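# Weigh three deep-well blocks and sort them into nests

## Task

Take each of the three deep-well blocks out of the infeed nest IN and sort it by its weight against the batch limits. A block lighter than the limits goes in reject nest RU, a heavier one goes in reject nest RO, and one inside the limits goes in pass nest P1 or P2. No nest may hold more than one block at the end. Every block must rest flat within its nest's locators, with its well A1 (the cut-off corner) at the nest corner labelled A1. A block that stays in place only because the robot is holding it does not count. At the end, open the grippers and move the arms away.

## Robot and tools

Robot: two arms, left_arm and right_arm, each with a parallel gripper. There is one shared scene frame, in metres. The origin is on the table top midway between the arms. +x points out over the table, +z points up, and left_arm sits on the +y side. The names left and right do not tell you which side of an image an arm appears on. The printed hand positions can be a little off, more so when an arm is reaching far. Mounting plates and the metal frame behind the arms count as fixed obstacles.

Gripper geometry: the fingers point along the gripper's +z axis and close along its y axis. end_effector_position is the point between the pads when they are closed, roughly 2 cm behind the fingertips. When the fingers close, the tips move about 10 mm further forward along +z.

How to hold a block: the maximum opening is 84 mm. Grip a block across its width, on the body above its base flange. Do not push a pad down onto the flange, because it can jam there. grip_measured is the fingers' measured opening, on the same -1..1 scale as the commanded opening. To keep hold of a part, keep commanding an opening well below grip_measured; the bigger the gap, the harder the squeeze (up to about 24 N per pad). Something may briefly pull on a held part or nudge a loose one.

The task: CW is a check-weigher. When a block is released on its platform, a front lamp soon lights: amber UNDER, green ACCEPT or red OVER. UNDER goes to RU, OVER goes to RO, and ACCEPT goes to P1 or P2. Each nest may hold only one block. Well A1 is at the block's cut-off corner and must sit at the nest's A1 corner, with the block lying flat.

Row format, used by every tool that moves an arm: a single list of 16 numbers covering both arms. The first 8 are for left_arm and the next 8 for right_arm, each in the order x, y, z, qw, qx, qy, qz, opening. x, y, z is an absolute target position for the end effector in the scene frame, in metres. qw..qz is an absolute target orientation quaternion, w first, in the scene frame. opening runs from -1 (closed) to +1 (fully open, 0.084 m). Even if only one arm should move, send all 16 numbers. To hold an arm still, repeat its last reported position and the quaternion you intend it to keep, together with the opening it needs. Do not copy a drifted quaternion back from the result. At every control step the controller clips the commanded pose to within 70 mm and 16 degrees of the measured pose, and position wins over orientation when both cannot be reached. A call is refused, and nothing is sent, if a target is more than 0.6 m from that arm's last reported position along any of its gripper's axes.

execute_actions: takes actions, a list holding zero or one item, plus an optional pictures flag. An empty list only returns the state. {"rows": [[16 numbers], ...], "steps": n} runs up to 15 rows over up to 15 steps of 1/30 s each. Each row lasts one step, and the last row repeats if there are fewer rows than steps (the default is 15 steps). {"steps": n} with no rows is a wait of up to 300 steps, counted from the previous result. After an action an arm continues only to its last clipped pose, so check the result and send the remaining distance.

move: target is one 16-number row as above, and it is an absolute pose. speed is the top path speed in m/s, from 0.002 to 0.5, default 0.25; rotation is capped at twice that value in rad/s. Each gripper travels in a straight line to its target, and both paths finish together within 0.5 to 10 s. The opening is applied as the move begins. Paths do not avoid obstacles or the other arm. A gripper lags its path and may overshoot the speed, especially when the arm is stretched out. Faster moves, and targets set deeper past a contact, press harder. The result has a move: line with the ending (done, off_target, moving, held, fault), any limits (paced means the pose was clipped; held means a check blocked some steps, after which the arm may jump forward quickly), and each gripper's distance from its target.

wait: seconds from 0 to 10. The robot receives nothing new during it.

zoom_image: camera is one of cam_high, cam_low, cam_left_wrist, cam_right_wrist (each 672x504). region is [x0, y0, x1, y1] in image pixels, with the origin at the top-left, no larger than 504x504. Use it to read lamps and check which way A1 faces.

finished_scene: scene is the number of the current scene. It ends the scene for good, so call it only once all blocks are placed and released.

Result lines: each arm's pose and velocities, joint positions and torques, and grip_measured. HELD marks steps whose command was not sent. "pose unreachable" means the clearance check changed or blocked a command. "Hand target" gives the pose the controller is currently driving toward. MOTOR HOT warns from 65 °C, and at 80 °C an OVER-TEMPERATURE FAULT brakes that arm, so avoid holding loads longer than necessary. TORQUE FAULT: if contact torque exceeds a joint's limit (waist and shoulder 47, elbow and forearm roll 28.2, wrist pitch and wrist roll 18.8 N m, including the held weight), the arm backs off, stops for 10 s, and drops the rest of the call.

Avoid: dropping or knocking anything off the table, letting the arms collide or press on each other, slamming or hard pushing, and closing quickly against parts. Place blocks gently, release them, then lift clear.

Each tool is called after "Request:" as name(argument=value, ...) on one line, values as JSON.

## Session

Request:
execute_actions(actions=[])

Scene clock: 0.00 s of 12600.00 s.
left_arm: end_effector_position=(+0.3492, +0.6331, +0.3830) grip_measured=+1.00 end_effector_quat_wxyz=(+0.521, +0.652, -0.543, -0.087) end_effector_velocity=(-0.000, +0.000, -0.000) end_effector_angular_velocity=(+0.001, +0.001, +0.001) | right_arm: end_effector_position=(+0.5472, -0.7476, +0.3151) grip_measured=+1.00 end_effector_quat_wxyz=(+0.512, +0.140, +0.797, -0.288) end_effector_velocity=(+0.000, +0.001, +0.000) end_effector_angular_velocity=(+0.001, +0.000, +0.002)
Joint positions: left_arm=[ 0.797 -0.306 -1.71   0.184  2.226  2.199  0.084] | right_arm=[-0.589 -0.919 -0.47   3.219  0.752 -0.627  0.084]
Joint velocities: left_arm=[ 0.001  0.     0.     0.    -0.    -0.001 -0.   ] | right_arm=[ 0.001 -0.     0.    -0.001 -0.001 -0.     0.   ]
Joint torques (N m, as the arm reports them, + toward a larger angle): no reading
Motor temperatures (°C, as the motors report them): left_arm=[28 29 32 29 35 34] | right_arm=[28 33 32 33 35 33]
Hand target (left_arm): +0.349, +0.633, +0.383; +0.521, +0.652, -0.543, -0.087
Hand target (right_arm): +0.547, -0.748, +0.315; +0.512, +0.140, +0.797, -0.288

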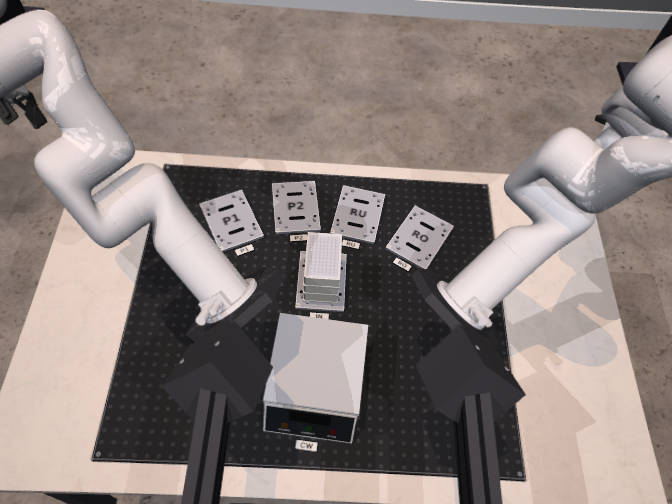

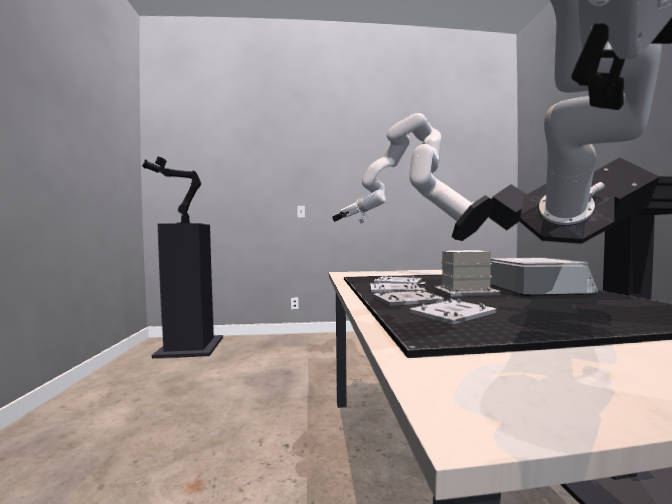

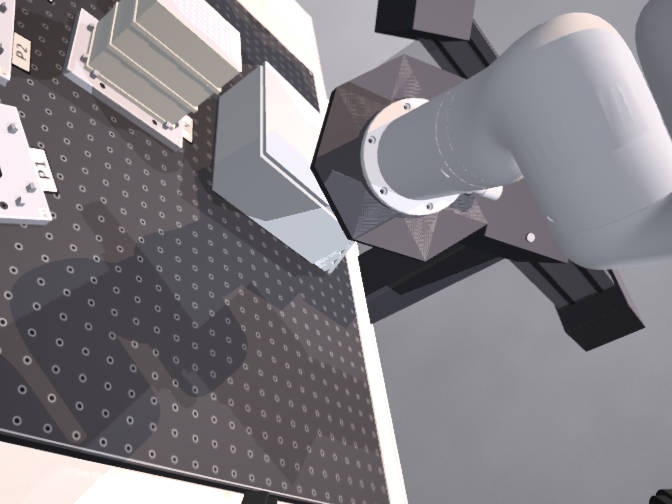

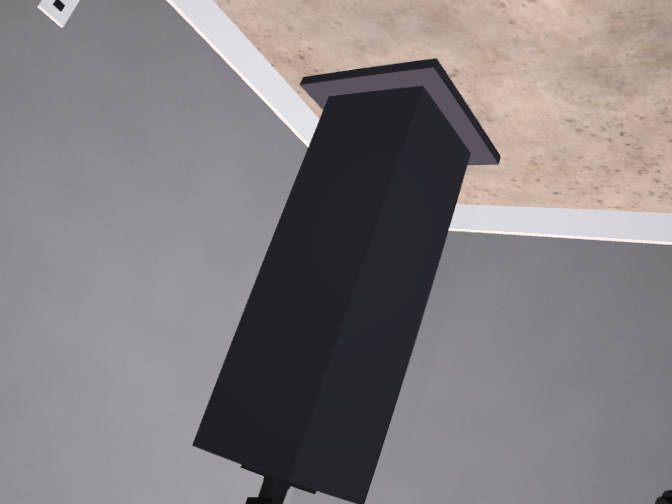

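Request:
zoom_image(camera="cam_high", region=[180, 160, 480, 460])

Request:
zoom_image(camera="cam_low", region=[350, 230, 610, 340])

Region (180, 160, 480, 460) of cam_high's 672x504 image, scaled by 1.680, with more detail than that image has.

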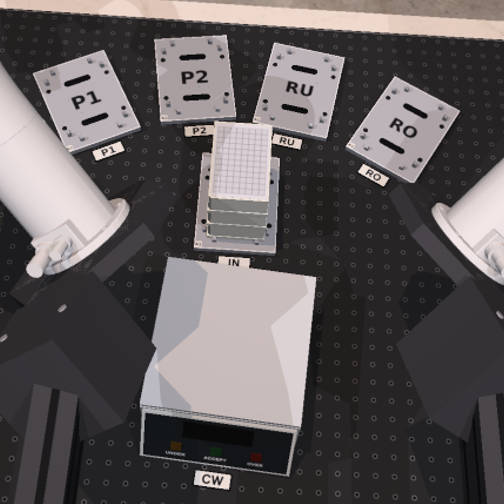

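Region (350, 230, 610, 340) of cam_low's 672x504 image, scaled by 1.938, with more detail than that image has; it fills the top 213 rows of this view, and the rest is white.

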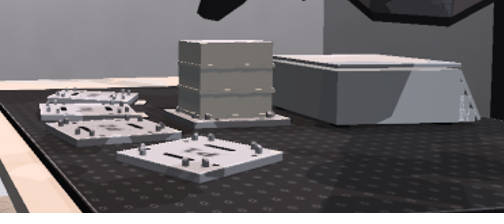

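Request:
move(target=[0.16,0.03,0.36,0,1,0,0,1,0.5472,-0.7476,0.3151,0.512,0.140,0.797,-0.288,1])

Scene clock: 25.87 s of 12600.00 s.
left_arm: end_effector_position=(+0.1648, +0.0996, +0.3809) grip_measured=+1.00 end_effector_quat_wxyz=(+0.403, +0.898, -0.132, -0.114) end_effector_velocity=(-0.002, -0.000, -0.001) end_effector_angular_velocity=(+0.003, -0.002, -0.006) | right_arm: end_effector_position=(+0.5472, -0.7476, +0.3151) grip_measured=+1.00 end_effector_quat_wxyz=(+0.512, +0.140, +0.797, -0.288) end_effector_velocity=(-0.000, +0.000, -0.000) end_effector_angular_velocity=(+0.001, -0.001, -0.001)
Joint positions: left_arm=[-1.211 -1.534  0.185  0.155  1.214 -0.87   0.084] | right_arm=[-0.589 -0.919 -0.47   3.22   0.752 -0.63   0.084]
Joint velocities: left_arm=[-0.006  0.004  0.002  0.001  0.    -0.002  0.   ] | right_arm=[ 0.    -0.     0.     0.001  0.     0.001  0.   ]
Joint torques (N m, as the arm reports them, + toward a larger angle): left_arm=[  1.72   3.56 -13.99  -0.74  -2.57   0.18] | right_arm=[  1.33 -15.63 -12.11  -0.43   1.19  -0.45]
Motor temperatures (°C, as the motors report them): left_arm=[28 30 35 29 35 34] | right_arm=[28 33 34 33 35 33]
Hand target (left_arm): +0.165, +0.100, +0.381; +0.403, +0.899, -0.132, -0.114
Hand target (right_arm): +0.547, -0.748, +0.315; +0.512, +0.140, +0.797, -0.288
Off the commanded pose (left_arm): 0.073 m, 52 deg; position and orientation clipped at the last step of the last action.
Off the commanded pose (right_arm): 0.000 m, 0 deg.
After step 90, 18.77 s passed at rest.
move: held (left_arm); limits=paced,held; held on 9 of 123 steps (left_arm), including the last (left_arm)
pose unreachable (left arm): on one or more control steps of this call this arm could not follow its commanded pose, so it was not sent that pose on those steps. On the call's last step it was still not sent that pose. It may still have moved: this result reports where it is.
cause: the commanded pose would bring two parts of the arm too close to each other (joints 2 (shoulder) to 4 (forearm roll) lie between them).
camera_calibration (this result's frames):
cam_left_wrist: T_world_to_cam=[[-0.133887, -0.63773, 0.758534, -0.176588], [-0.943585, 0.315956, 0.0990877, 0.150807], [-0.302855, -0.702475, -0.644055, 0.496267], [0, 0, 0, 1]] pos_world=[0.268953, 0.188351, 0.438628]
cam_right_wrist: T_world_to_cam=[[0.488999, 0.80136, -0.344532, 0.469416], [0.456421, 0.101528, 0.883952, -0.38182], [0.743344, -0.589504, -0.31611, -0.6153], [0, 0, 0, 1]] pos_world=[0.402106, -0.700127, 0.304737]

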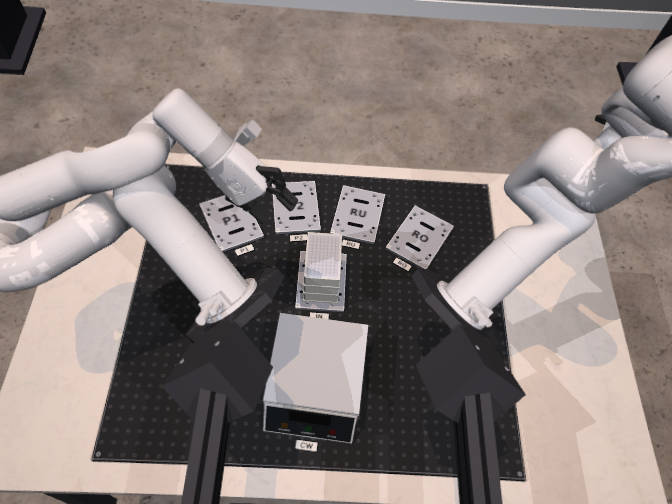

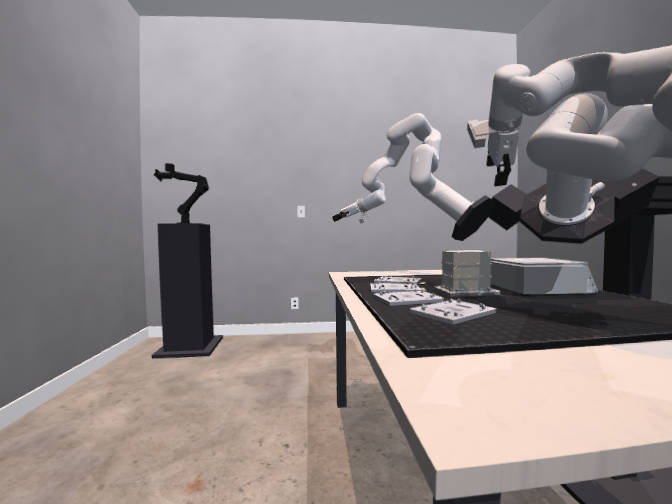

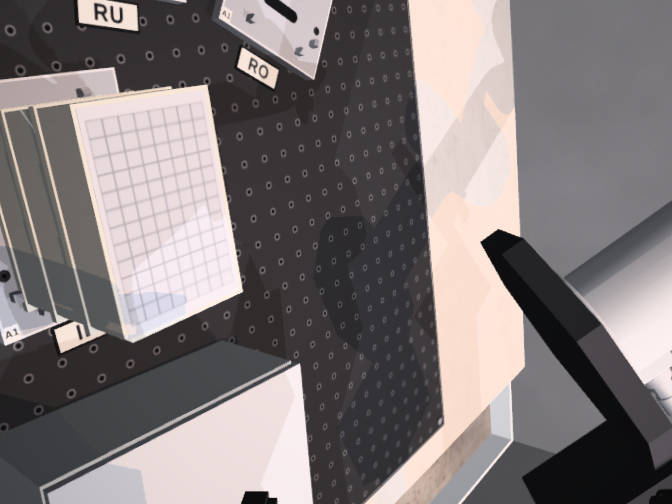

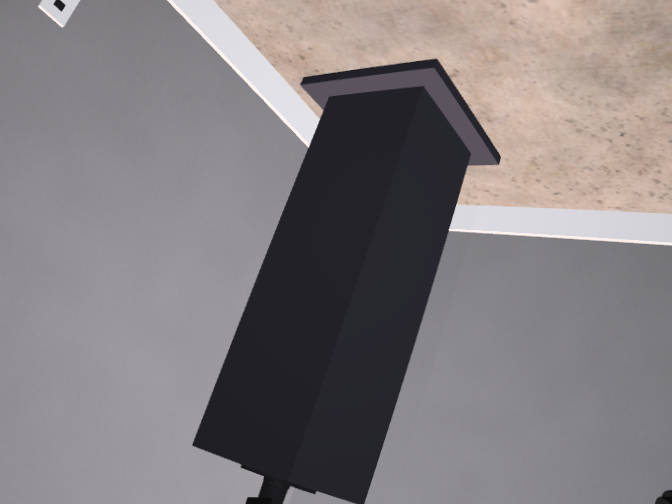

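Too near the shoulder; go further out and lower.

Request:
move(target=[0.36,-0.02,0.30,0,1,0,0,1,0.5472,-0.7476,0.3151,0.512,0.140,0.797,-0.288,1])

Scene clock: 36.40 s of 12600.00 s.
left_arm: end_effector_position=(+0.1874, +0.0901, +0.3738) grip_measured=+1.00 end_effector_quat_wxyz=(+0.382, +0.913, -0.110, -0.086) end_effector_velocity=(+0.000, -0.000, +0.000) end_effector_angular_velocity=(-0.000, +0.001, +0.001) | right_arm: end_effector_position=(+0.5472, -0.7476, +0.3151) grip_measured=+1.00 end_effector_quat_wxyz=(+0.512, +0.140, +0.797, -0.288) end_effector_velocity=(+0.000, +0.000, -0.000) end_effector_angular_velocity=(-0.000, +0.001, +0.001)
Joint positions: left_arm=[-1.175 -1.324  0.146  0.26   1.039 -0.937  0.084] | right_arm=[-0.589 -0.919 -0.47   3.22   0.752 -0.63   0.084]
Joint velocities: left_arm=[ 0.    -0.     0.    -0.    -0.    -0.001 -0.   ] | right_arm=[ 0.    -0.    -0.    -0.001 -0.001 -0.     0.   ]
Joint torques (N m, as the arm reports them, + toward a larger angle): left_arm=[  0.69   3.28 -15.13  -0.72  -2.76   0.16] | right_arm=[  1.88 -15.08 -12.43  -1.01   0.65  -0.12]
Motor temperatures (°C, as the motors report them): left_arm=[28 30 35 29 35 34] | right_arm=[28 34 35 33 35 33]
Hand target (left_arm): +0.187, +0.090, +0.374; +0.382, +0.913, -0.110, -0.086
Hand target (right_arm): +0.547, -0.748, +0.315; +0.512, +0.140, +0.797, -0.288
Off the commanded pose (left_arm): 0.218 m, 48 deg; position and orientation clipped at the last step of the last action.
Off the commanded pose (right_arm): 0.000 m, 0 deg.
After step 90, 5.40 s passed at rest.
move: held (left_arm); limits=paced,held; held on 47 of 64 steps (left_arm), including the last (left_arm)
pose unreachable (left arm): on one or more control steps of this call this arm could not follow its commanded pose, so it was not sent that pose on those steps. On the call's last step it was still not sent that pose. It may still have moved: this result reports where it is.
cause: the commanded pose would bring two parts of the arm too close to each other (joints 2 (shoulder) to 4 (forearm roll) lie between them).
camera_calibration (this result's frames):
cam_left_wrist: T_world_to_cam=[[-0.124152, -0.680256, 0.722384, -0.158691], [-0.96459, 0.253475, 0.0729141, 0.195224], [-0.232707, -0.687752, -0.687637, 0.493678], [0, 0, 0, 1]] pos_world=[0.283491, 0.182093, 0.439873]
cam_right_wrist: T_world_to_cam=[[0.488998, 0.801361, -0.344532, 0.469416], [0.456419, 0.10153, 0.883953, -0.381819], [0.743345, -0.589502, -0.316109, -0.6153], [0, 0, 0, 1]] pos_world=[0.402107, -0.700127, 0.304737]

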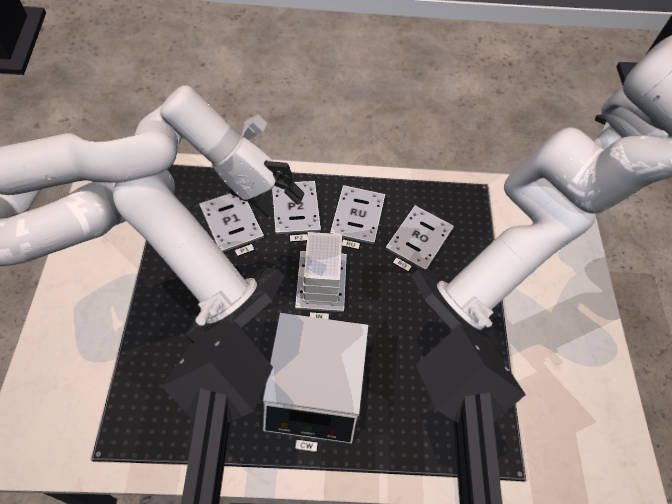

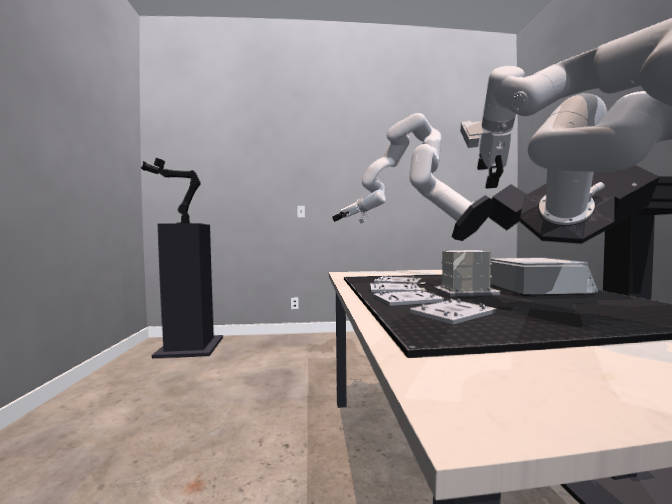

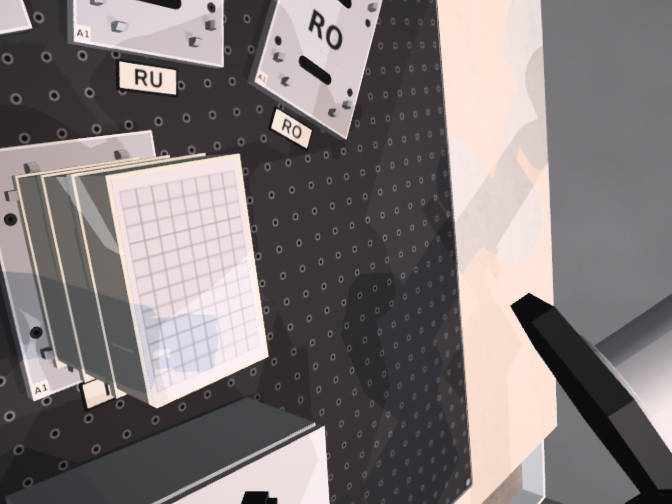

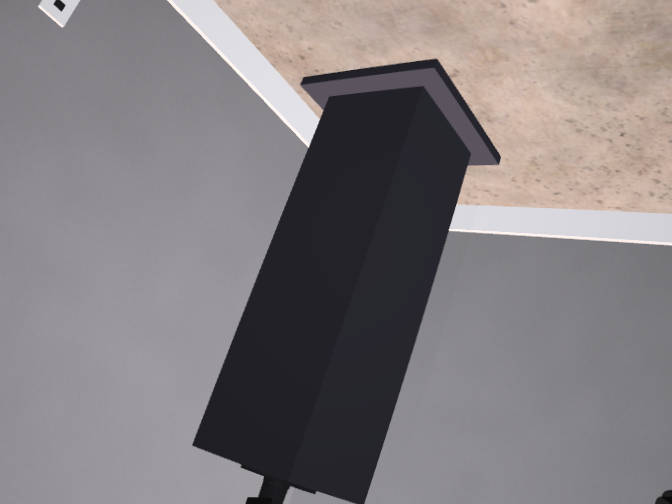

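Go up and out keeping orientation.

Request:
move(target=[0.30,-0.02,0.50,0.382,0.913,-0.11,-0.086,1,0.5472,-0.7476,0.3151,0.512,0.140,0.797,-0.288,1])

Request:
move(target=[0.34,-0.03,0.33,0,1,0,0,1,0.5472,-0.7476,0.3151,0.512,0.140,0.797,-0.288,1])

Scene clock: 55.10 s of 12600.00 s.
left_arm: end_effector_position=(+0.2993, -0.0200, +0.5002) grip_measured=+1.00 end_effector_quat_wxyz=(+0.383, +0.913, -0.110, -0.086) end_effector_velocity=(+0.002, -0.001, +0.000) end_effector_angular_velocity=(+0.011, +0.002, -0.003) | right_arm: end_effector_position=(+0.5472, -0.7476, +0.3151) grip_measured=+1.00 end_effector_quat_wxyz=(+0.512, +0.140, +0.797, -0.288) end_effector_velocity=(+0.000, -0.000, +0.001) end_effector_angular_velocity=(-0.004, -0.001, +0.002)
Joint positions: left_arm=[-1.213 -0.323 -0.563  0.331  0.768 -1.084  0.084] | right_arm=[-0.589 -0.919 -0.47   3.22   0.752 -0.63   0.084]
Joint velocities: left_arm=[ 0.     0.015 -0.016 -0.     0.012 -0.001  0.   ] | right_arm=[-0.    -0.    -0.    -0.003  0.003 -0.001  0.   ]
Joint torques (N m, as the arm reports them, + toward a larger angle): left_arm=[ -9.08  -6.05 -16.37  -0.57  -2.93   0.25] | right_arm=[  0.88 -16.31 -12.47  -0.72   0.97  -0.36]
Motor temperatures (°C, as the motors report them): left_arm=[28 29 35 29 35 34] | right_arm=[28 34 35 33 35 33]
Hand target (left_arm): +0.299, -0.020, +0.500; +0.382, +0.913, -0.110, -0.086
Hand target (right_arm): +0.547, -0.748, +0.315; +0.512, +0.140, +0.797, -0.288
Off the commanded pose (left_arm): 0.001 m, 0 deg.
Off the commanded pose (right_arm): 0.000 m, 0 deg.
After step 90, 13.67 s passed at rest.
move: done; limits=paced
camera_calibration (this result's frames):
cam_left_wrist: T_world_to_cam=[[-0.124241, -0.679595, 0.72299, -0.311272], [-0.964436, 0.254022, 0.0730441, 0.321676], [-0.233296, -0.688203, -0.686986, 0.53081], [0, 0, 0, 1]] pos_world=[0.395399, 0.0720529, 0.566209]
cam_right_wrist: T_world_to_cam=[[0.488998, 0.801361, -0.344532, 0.469416], [0.456419, 0.10153, 0.883953, -0.381818], [0.743346, -0.589502, -0.316109, -0.615301], [0, 0, 0, 1]] pos_world=[0.402107, -0.700127, 0.304737]

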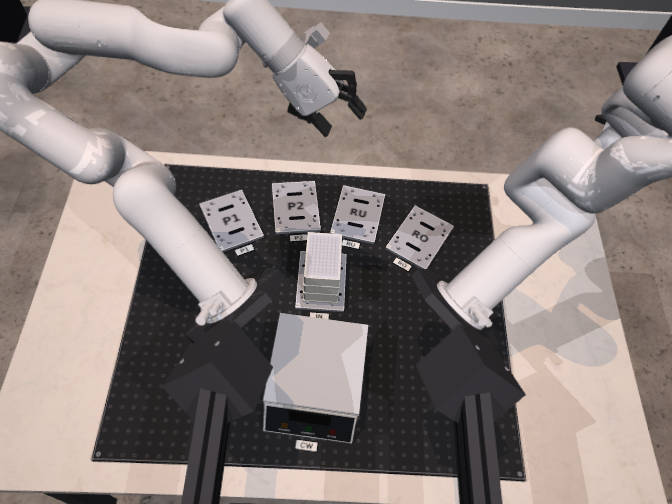

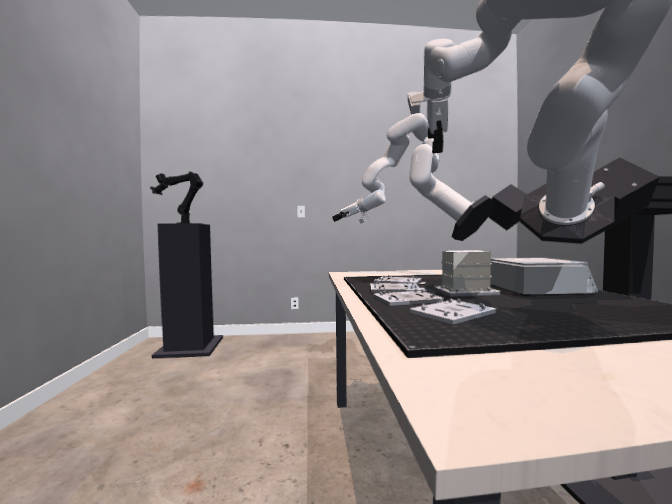

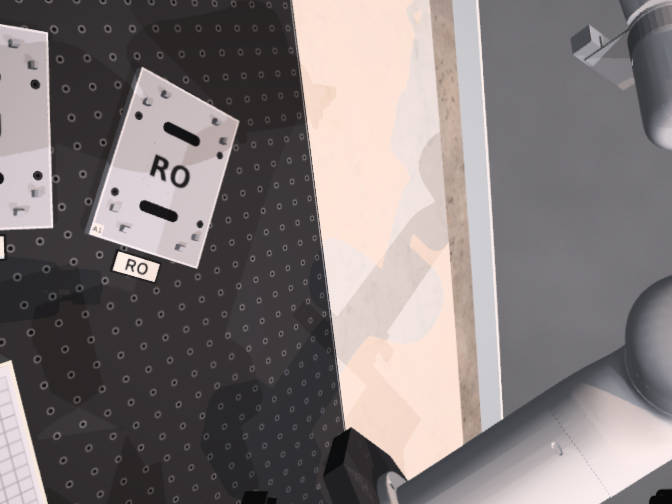

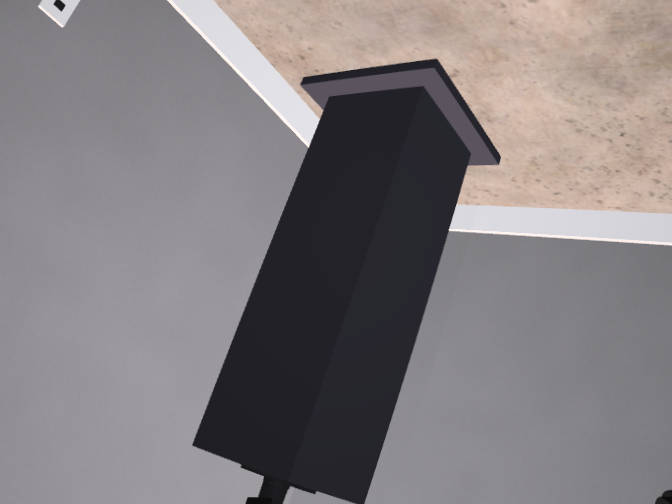

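Scene clock: 57.33 s of 12600.00 s.
left_arm: end_effector_position=(+0.3406, -0.0300, +0.3308) grip_measured=+1.00 end_effector_quat_wxyz=(+0.001, +1.000, -0.001, -0.001) end_effector_velocity=(+0.000, -0.000, -0.002) end_effector_angular_velocity=(+0.015, -0.002, +0.003) | right_arm: end_effector_position=(+0.5472, -0.7476, +0.3151) grip_measured=+1.00 end_effector_quat_wxyz=(+0.512, +0.140, +0.797, -0.288) end_effector_velocity=(-0.000, +0.000, -0.000) end_effector_angular_velocity=(+0.001, +0.000, -0.001)
Joint positions: left_arm=[-1.141  0.31  -0.891  0.834  1.239 -1.699  0.084] | right_arm=[-0.589 -0.919 -0.47   3.22   0.752 -0.63   0.084]
Joint velocities: left_arm=[ 0.001  0.016 -0.012  0.002  0.012 -0.006  0.   ] | right_arm=[ 0.    -0.     0.     0.001 -0.001 -0.001  0.   ]
Joint torques (N m, as the arm reports them, + toward a larger angle): left_arm=[-16.01 -18.83 -15.    -0.34  -2.11   0.1 ] | right_arm=[  1.88 -15.9  -12.08  -0.55   1.09  -0.32]
Motor temperatures (°C, as the motors report them): left_arm=[28 29 35 29 35 34] | right_arm=[28 34 35 33 35 33]
Hand target (left_arm): +0.341, -0.030, +0.330; -0.000, +1.000, -0.001, -0.001
Hand target (right_arm): +0.547, -0.748, +0.315; +0.512, +0.140, +0.797, -0.288
Off the commanded pose (left_arm): 0.001 m, 0 deg.
Off the commanded pose (right_arm): 0.000 m, 0 deg.
move: done
camera_calibration (this result's frames):
cam_left_wrist: T_world_to_cam=[[0.00847575, -0.999916, 0.00981443, -0.00937565], [-0.999937, -0.00854702, -0.00724241, 0.407279], [0.00732569, -0.00975243, -0.999926, 0.459064], [0, 0, 0, 1]] pos_world=[0.40397, -0.00141685, 0.462072]
cam_right_wrist: T_world_to_cam=[[0.488998, 0.801361, -0.344532, 0.469416], [0.456419, 0.10153, 0.883953, -0.381818], [0.743345, -0.589502, -0.316108, -0.615301], [0, 0, 0, 1]] pos_world=[0.402107, -0.700127, 0.304737]

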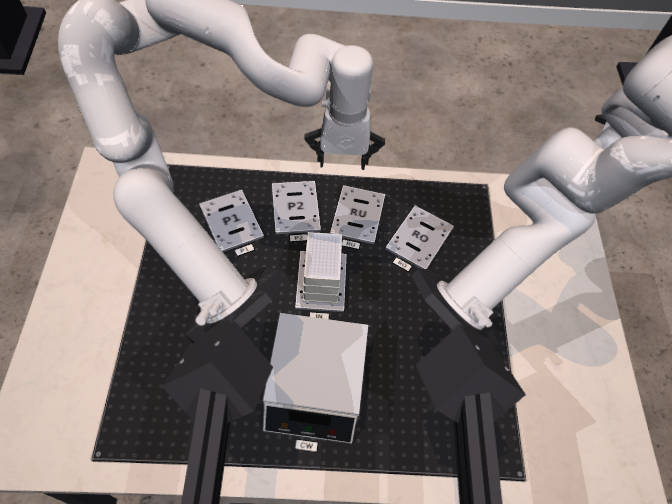

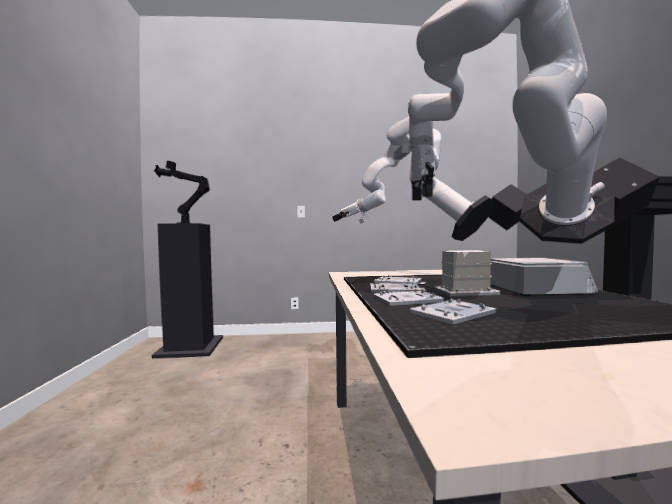

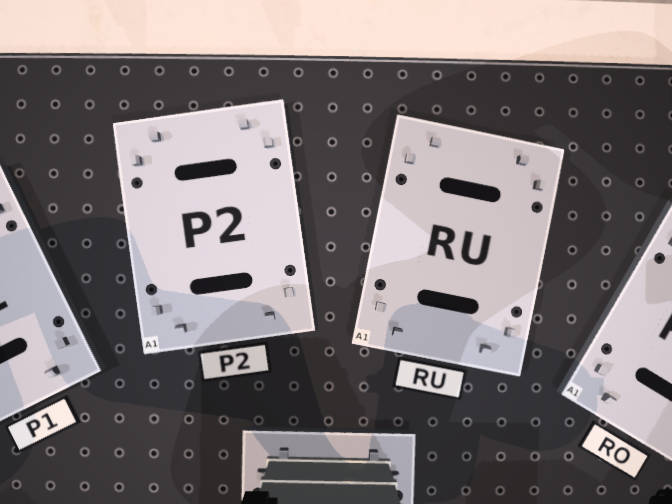

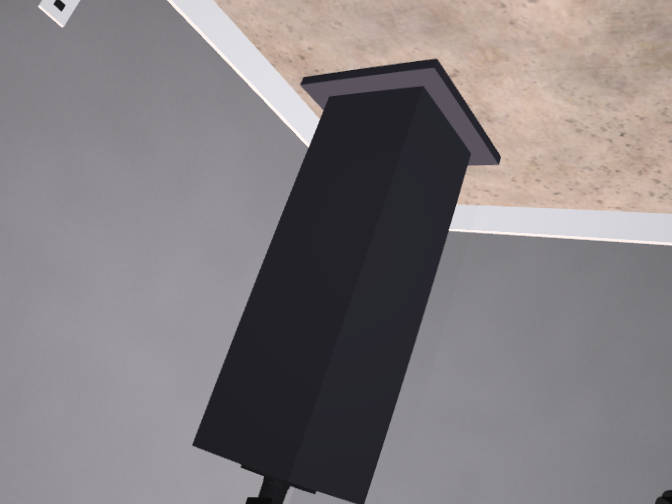

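Request:
move(target=[0.16,-0.03,0.30,0,1,0,0,1,0.5472,-0.7476,0.3151,0.512,0.140,0.797,-0.288,1])

Scene clock: 71.83 s of 12600.00 s.
left_arm: end_effector_position=(+0.1606, -0.0295, +0.2997) grip_measured=+1.00 end_effector_quat_wxyz=(+0.000, +1.000, +0.000, +0.000) end_effector_velocity=(-0.003, -0.001, +0.000) end_effector_angular_velocity=(-0.002, -0.001, -0.003) | right_arm: end_effector_position=(+0.5472, -0.7476, +0.3151) grip_measured=+1.00 end_effector_quat_wxyz=(+0.512, +0.140, +0.797, -0.288) end_effector_velocity=(+0.000, +0.000, +0.000) end_effector_angular_velocity=(-0.002, -0.001, +0.001)
Joint positions: left_arm=[-1.417  0.459 -0.659  0.735  1.045 -2.077  0.084] | right_arm=[-0.589 -0.919 -0.47   3.22   0.752 -0.63   0.084]
Joint velocities: left_arm=[-0.007  0.006 -0.    -0.002 -0.005 -0.004  0.   ] | right_arm=[ 0.001  0.     0.    -0.001  0.002 -0.001 -0.   ]
Joint torques (N m, as the arm reports them, + toward a larger angle): left_arm=[-12.25 -18.39 -16.14  -0.42  -2.13  -0.06] | right_arm=[  1.26 -15.24 -12.17  -1.01   0.57  -0.18]
Motor temperatures (°C, as the motors report them): left_arm=[28 29 35 29 35 34] | right_arm=[28 34 35 33 35 33]
Hand target (left_arm): +0.160, -0.030, +0.300; +0.000, +1.000, -0.000, +0.000
Hand target (right_arm): +0.547, -0.748, +0.315; +0.512, +0.140, +0.797, -0.288
Off the commanded pose (left_arm): 0.001 m, 0 deg.
Off the commanded pose (right_arm): 0.000 m, 0 deg.
After step 90, 10.10 s passed at rest.
move: done
camera_calibration (this result's frames):
cam_left_wrist: T_world_to_cam=[[0.00988247, -0.999912, 0.00889122, -0.00702088], [-0.999909, -0.00996356, -0.009122, 0.227509], [0.00920979, -0.00880026, -0.999919, 0.429042], [0, 0, 0, 1]] pos_world=[0.223607, -0.000977783, 0.431145]
cam_right_wrist: T_world_to_cam=[[0.488998, 0.801361, -0.344532, 0.469416], [0.456419, 0.10153, 0.883953, -0.381818], [0.743346, -0.589502, -0.316109, -0.6153], [0, 0, 0, 1]] pos_world=[0.402107, -0.700127, 0.304737]

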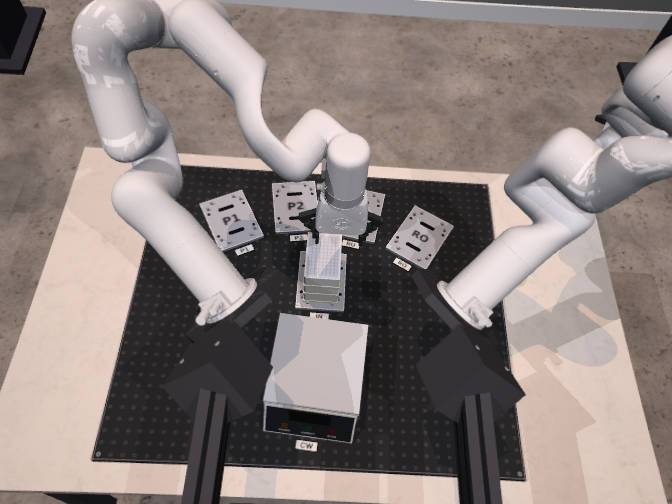

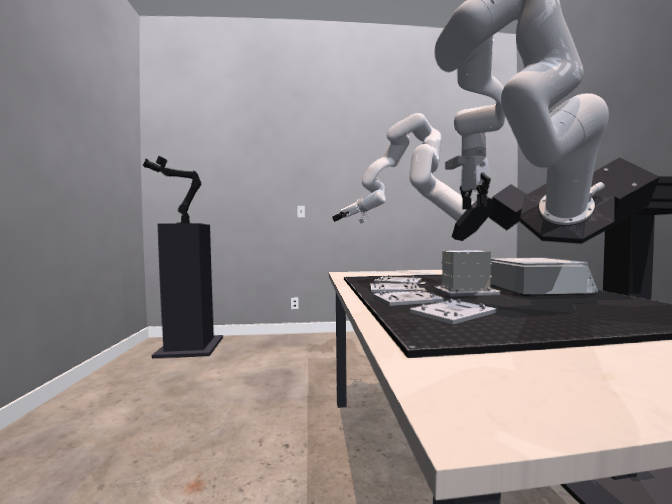

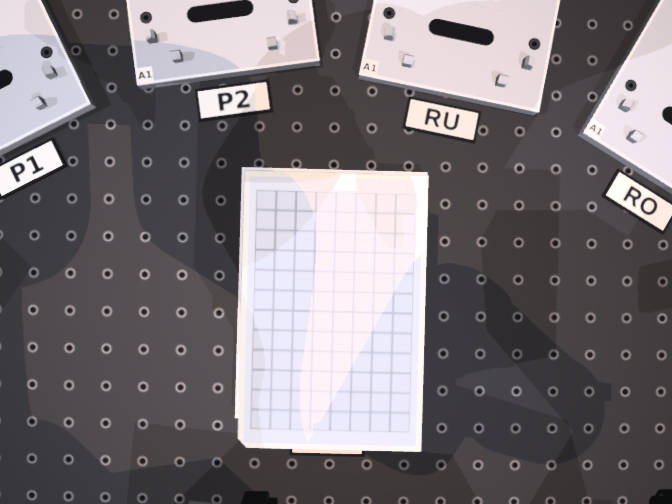

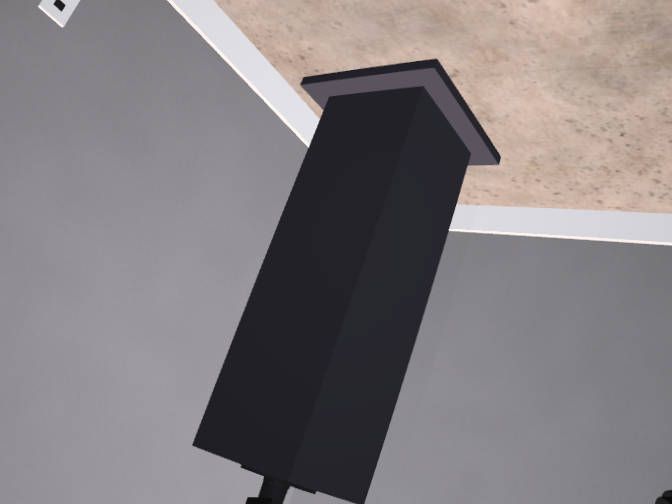

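Request:
move(target=[0.199,-0.0027,0.185,0,1,-0.008,0,1,0.5472,-0.7476,0.3151,0.512,0.140,0.797,-0.288,1], speed=0.12)

Request:
zoom_image(camera="cam_high", region=[260, 200, 390, 320])

Scene clock: 84.80 s of 12600.00 s.
left_arm: end_effector_position=(+0.1988, -0.0030, +0.1855) grip_measured=+1.00 end_effector_quat_wxyz=(+0.000, +1.000, -0.008, -0.000) end_effector_velocity=(+0.001, +0.000, -0.002) end_effector_angular_velocity=(-0.000, -0.001, +0.000) | right_arm: end_effector_position=(+0.5472, -0.7476, +0.3151) grip_measured=+1.00 end_effector_quat_wxyz=(+0.512, +0.140, +0.797, -0.288) end_effector_velocity=(+0.001, +0.001, +0.000) end_effector_angular_velocity=(+0.000, -0.000, +0.002)
Joint positions: left_arm=[-1.032  0.537 -0.558  1.199  0.91  -2.204  0.084] | right_arm=[-0.589 -0.919 -0.47   3.22   0.752 -0.63   0.084]
Joint velocities: left_arm=[ 0.007  0.004 -0.001  0.01  -0.001 -0.005 -0.   ] | right_arm=[ 0.002  0.     0.    -0.002  0.    -0.     0.   ]
Joint torques (N m, as the arm reports them, + toward a larger angle): left_arm=[-13.52 -18.18  -9.5   -0.52  -2.08  -0.01] | right_arm=[  2.2  -15.4  -11.8   -0.69   0.77  -0.15]
Motor temperatures (°C, as the motors report them): left_arm=[28 29 35 29 35 34] | right_arm=[28 34 35 33 35 33]
Hand target (left_arm): +0.199, -0.003, +0.185; +0.000, +1.000, -0.008, -0.000
Hand target (right_arm): +0.547, -0.748, +0.315; +0.512, +0.140, +0.797, -0.288
Off the commanded pose (left_arm): 0.001 m, 0 deg.
Off the commanded pose (right_arm): 0.000 m, 0 deg.
After step 90, 8.33 s passed at rest.
move: done
camera_calibration (this result's frames):
cam_left_wrist: T_world_to_cam=[[-0.00702381, -0.999936, 0.00883194, 0.0235397], [-0.999942, 0.00695084, -0.00826629, 0.2649], [0.00820438, -0.00888949, -0.999927, 0.314936], [0, 0, 0, 1]] pos_world=[0.262466, 0.0244966, 0.316895]
cam_right_wrist: T_world_to_cam=[[0.488998, 0.801361, -0.344532, 0.469416], [0.456419, 0.10153, 0.883953, -0.381818], [0.743345, -0.589502, -0.316109, -0.6153], [0, 0, 0, 1]] pos_world=[0.402107, -0.700127, 0.304737]

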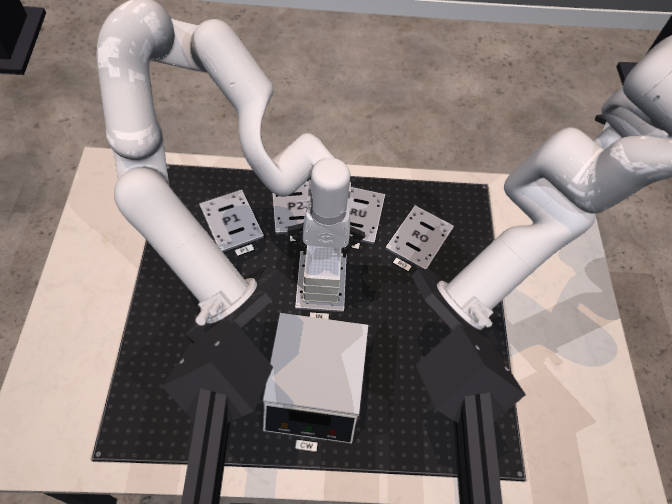

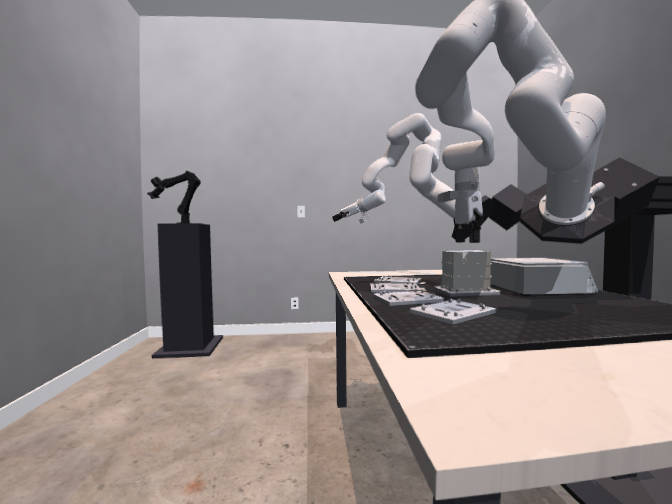

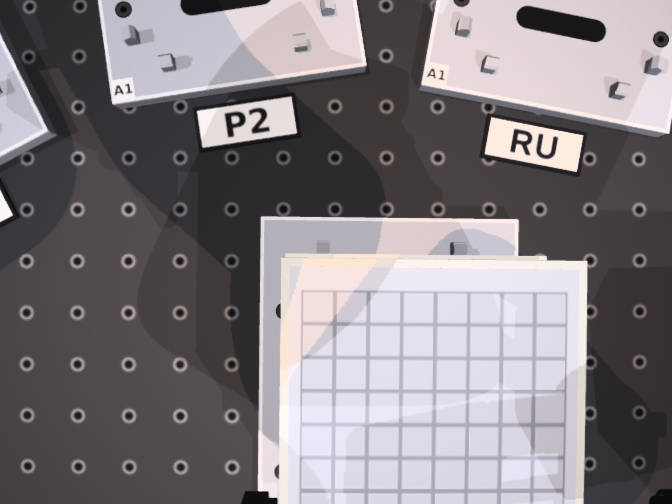

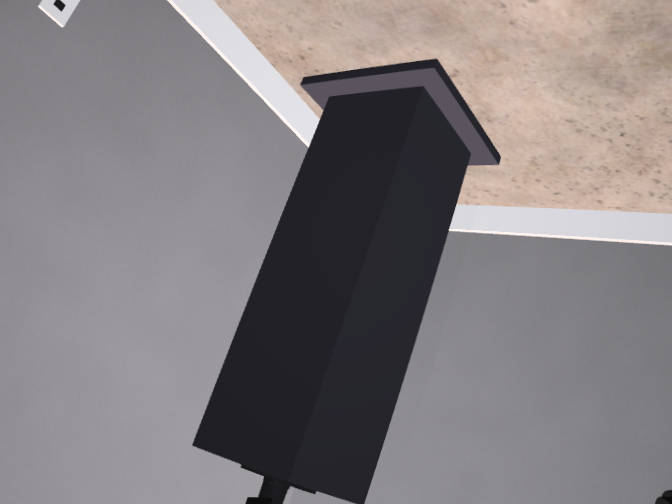

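Region (260, 200, 390, 320) of cam_high's 672x504 image, scaled by 3.877, with more detail than that image has; it fills the top 465 rows of this view, and the rest is white.

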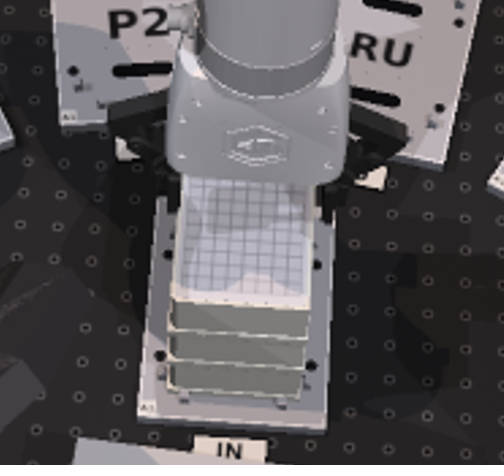

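Request:
move(target=[0.199,-0.001,0.166,0,1,-0.008,0,1,0.5472,-0.7476,0.3151,0.512,0.140,0.797,-0.288,1], speed=0.04)

Request:
zoom_image(camera="cam_left_wrist", region=[222, 404, 672, 504])

Request:
zoom_image(camera="cam_low", region=[420, 200, 520, 300])

Scene clock: 98.87 s of 12600.00 s.
left_arm: end_effector_position=(+0.1990, -0.0011, +0.1663) grip_measured=+1.00 end_effector_quat_wxyz=(+0.000, +1.000, -0.008, -0.000) end_effector_velocity=(+0.001, +0.000, -0.003) end_effector_angular_velocity=(+0.001, -0.001, +0.002) | right_arm: end_effector_position=(+0.5472, -0.7476, +0.3151) grip_measured=+1.00 end_effector_quat_wxyz=(+0.512, +0.140, +0.797, -0.288) end_effector_velocity=(-0.000, +0.000, -0.001) end_effector_angular_velocity=(+0.002, +0.002, -0.000)
Joint positions: left_arm=[-0.975  0.578 -0.565  1.282  0.899 -2.247  0.084] | right_arm=[-0.589 -0.919 -0.47   3.22   0.752 -0.63   0.084]
Joint velocities: left_arm=[ 0.008  0.005 -0.002  0.012  0.001 -0.007 -0.   ] | right_arm=[-0.001  0.     0.     0.001 -0.002  0.    -0.   ]
Joint torques (N m, as the arm reports them, + toward a larger angle): left_arm=[-14.17 -18.64  -8.21  -0.65  -2.11   0.04] | right_arm=[  1.79 -14.89 -12.24  -0.47   1.01  -0.33]
Motor temperatures (°C, as the motors report them): left_arm=[28 29 34 29 35 34] | right_arm=[28 34 35 33 35 33]
Hand target (left_arm): +0.199, -0.001, +0.166; +0.000, +1.000, -0.008, -0.000
Hand target (right_arm): +0.547, -0.748, +0.315; +0.512, +0.140, +0.797, -0.288
Off the commanded pose (left_arm): 0.000 m, 0 deg.
Off the commanded pose (right_arm): 0.000 m, 0 deg.
After step 90, 10.20 s passed at rest.
move: done
camera_calibration (this result's frames):
cam_left_wrist: T_world_to_cam=[[-0.00641316, -0.999945, 0.00833652, 0.0255782], [-0.99994, 0.00633902, -0.00888897, 0.264975], [0.00883563, -0.00839303, -0.999926, 0.29563], [0, 0, 0, 1]] pos_world=[0.262511, 0.0263783, 0.29775]
cam_right_wrist: T_world_to_cam=[[0.488998, 0.801361, -0.344532, 0.469416], [0.456419, 0.10153, 0.883953, -0.381819], [0.743345, -0.589502, -0.316109, -0.6153], [0, 0, 0, 1]] pos_world=[0.402107, -0.700127, 0.304737]

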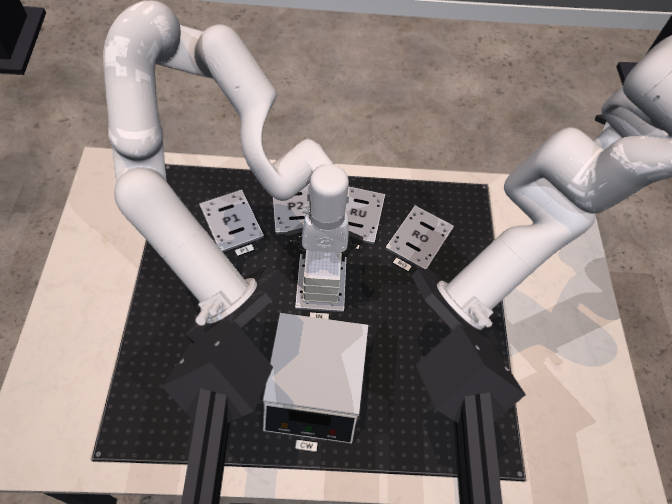

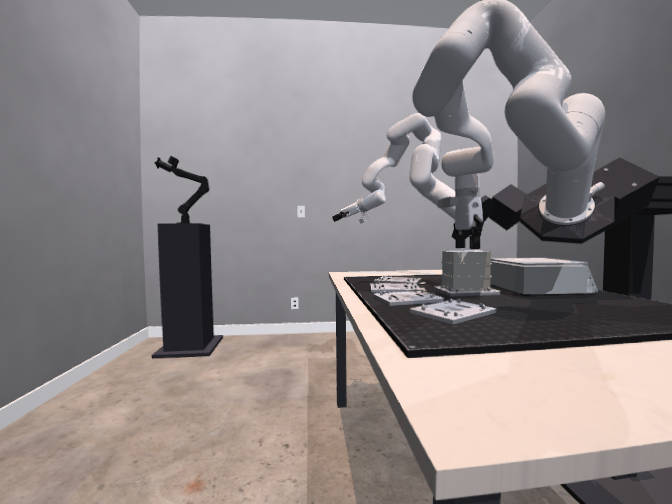

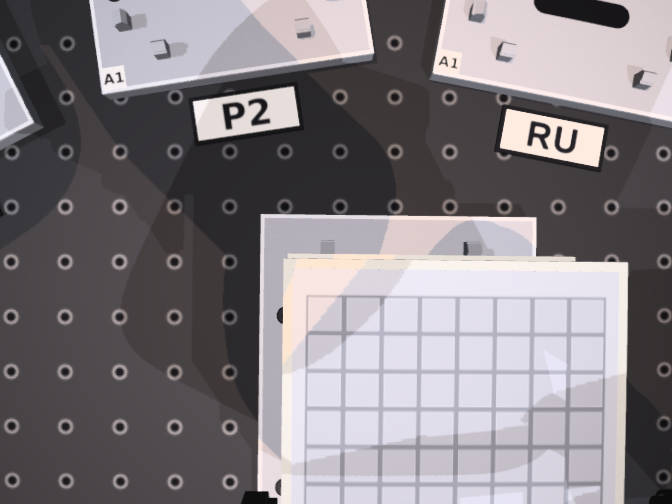

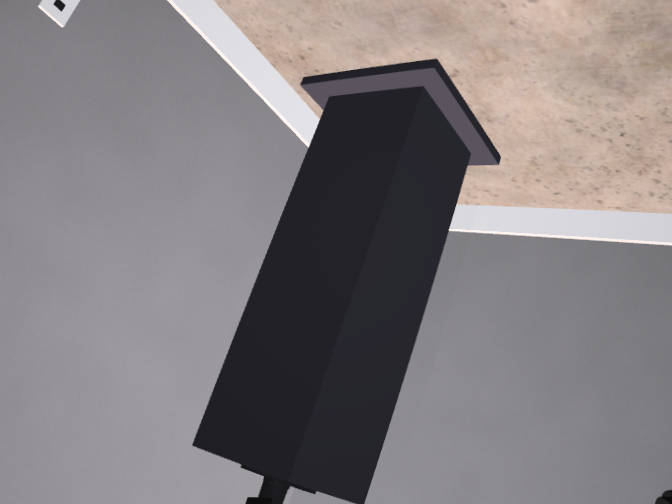

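Region (222, 404, 672, 504) of cam_left_wrist's 672x504 image, scaled by 1.120, with more detail than that image has.

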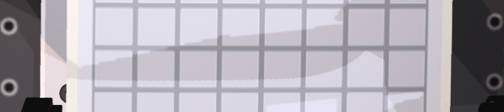

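Region (420, 200, 520, 300) of cam_low's 672x504 image, scaled by 5.040, with more detail than that image has.

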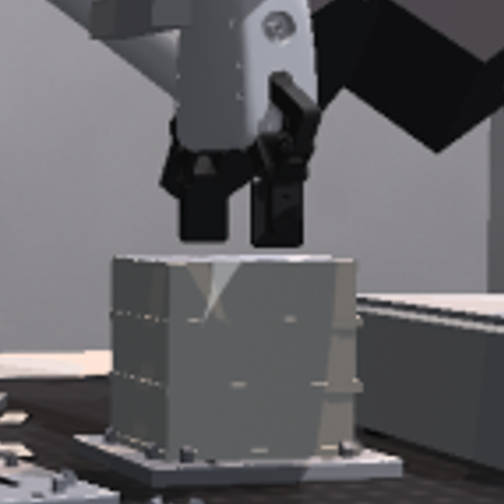

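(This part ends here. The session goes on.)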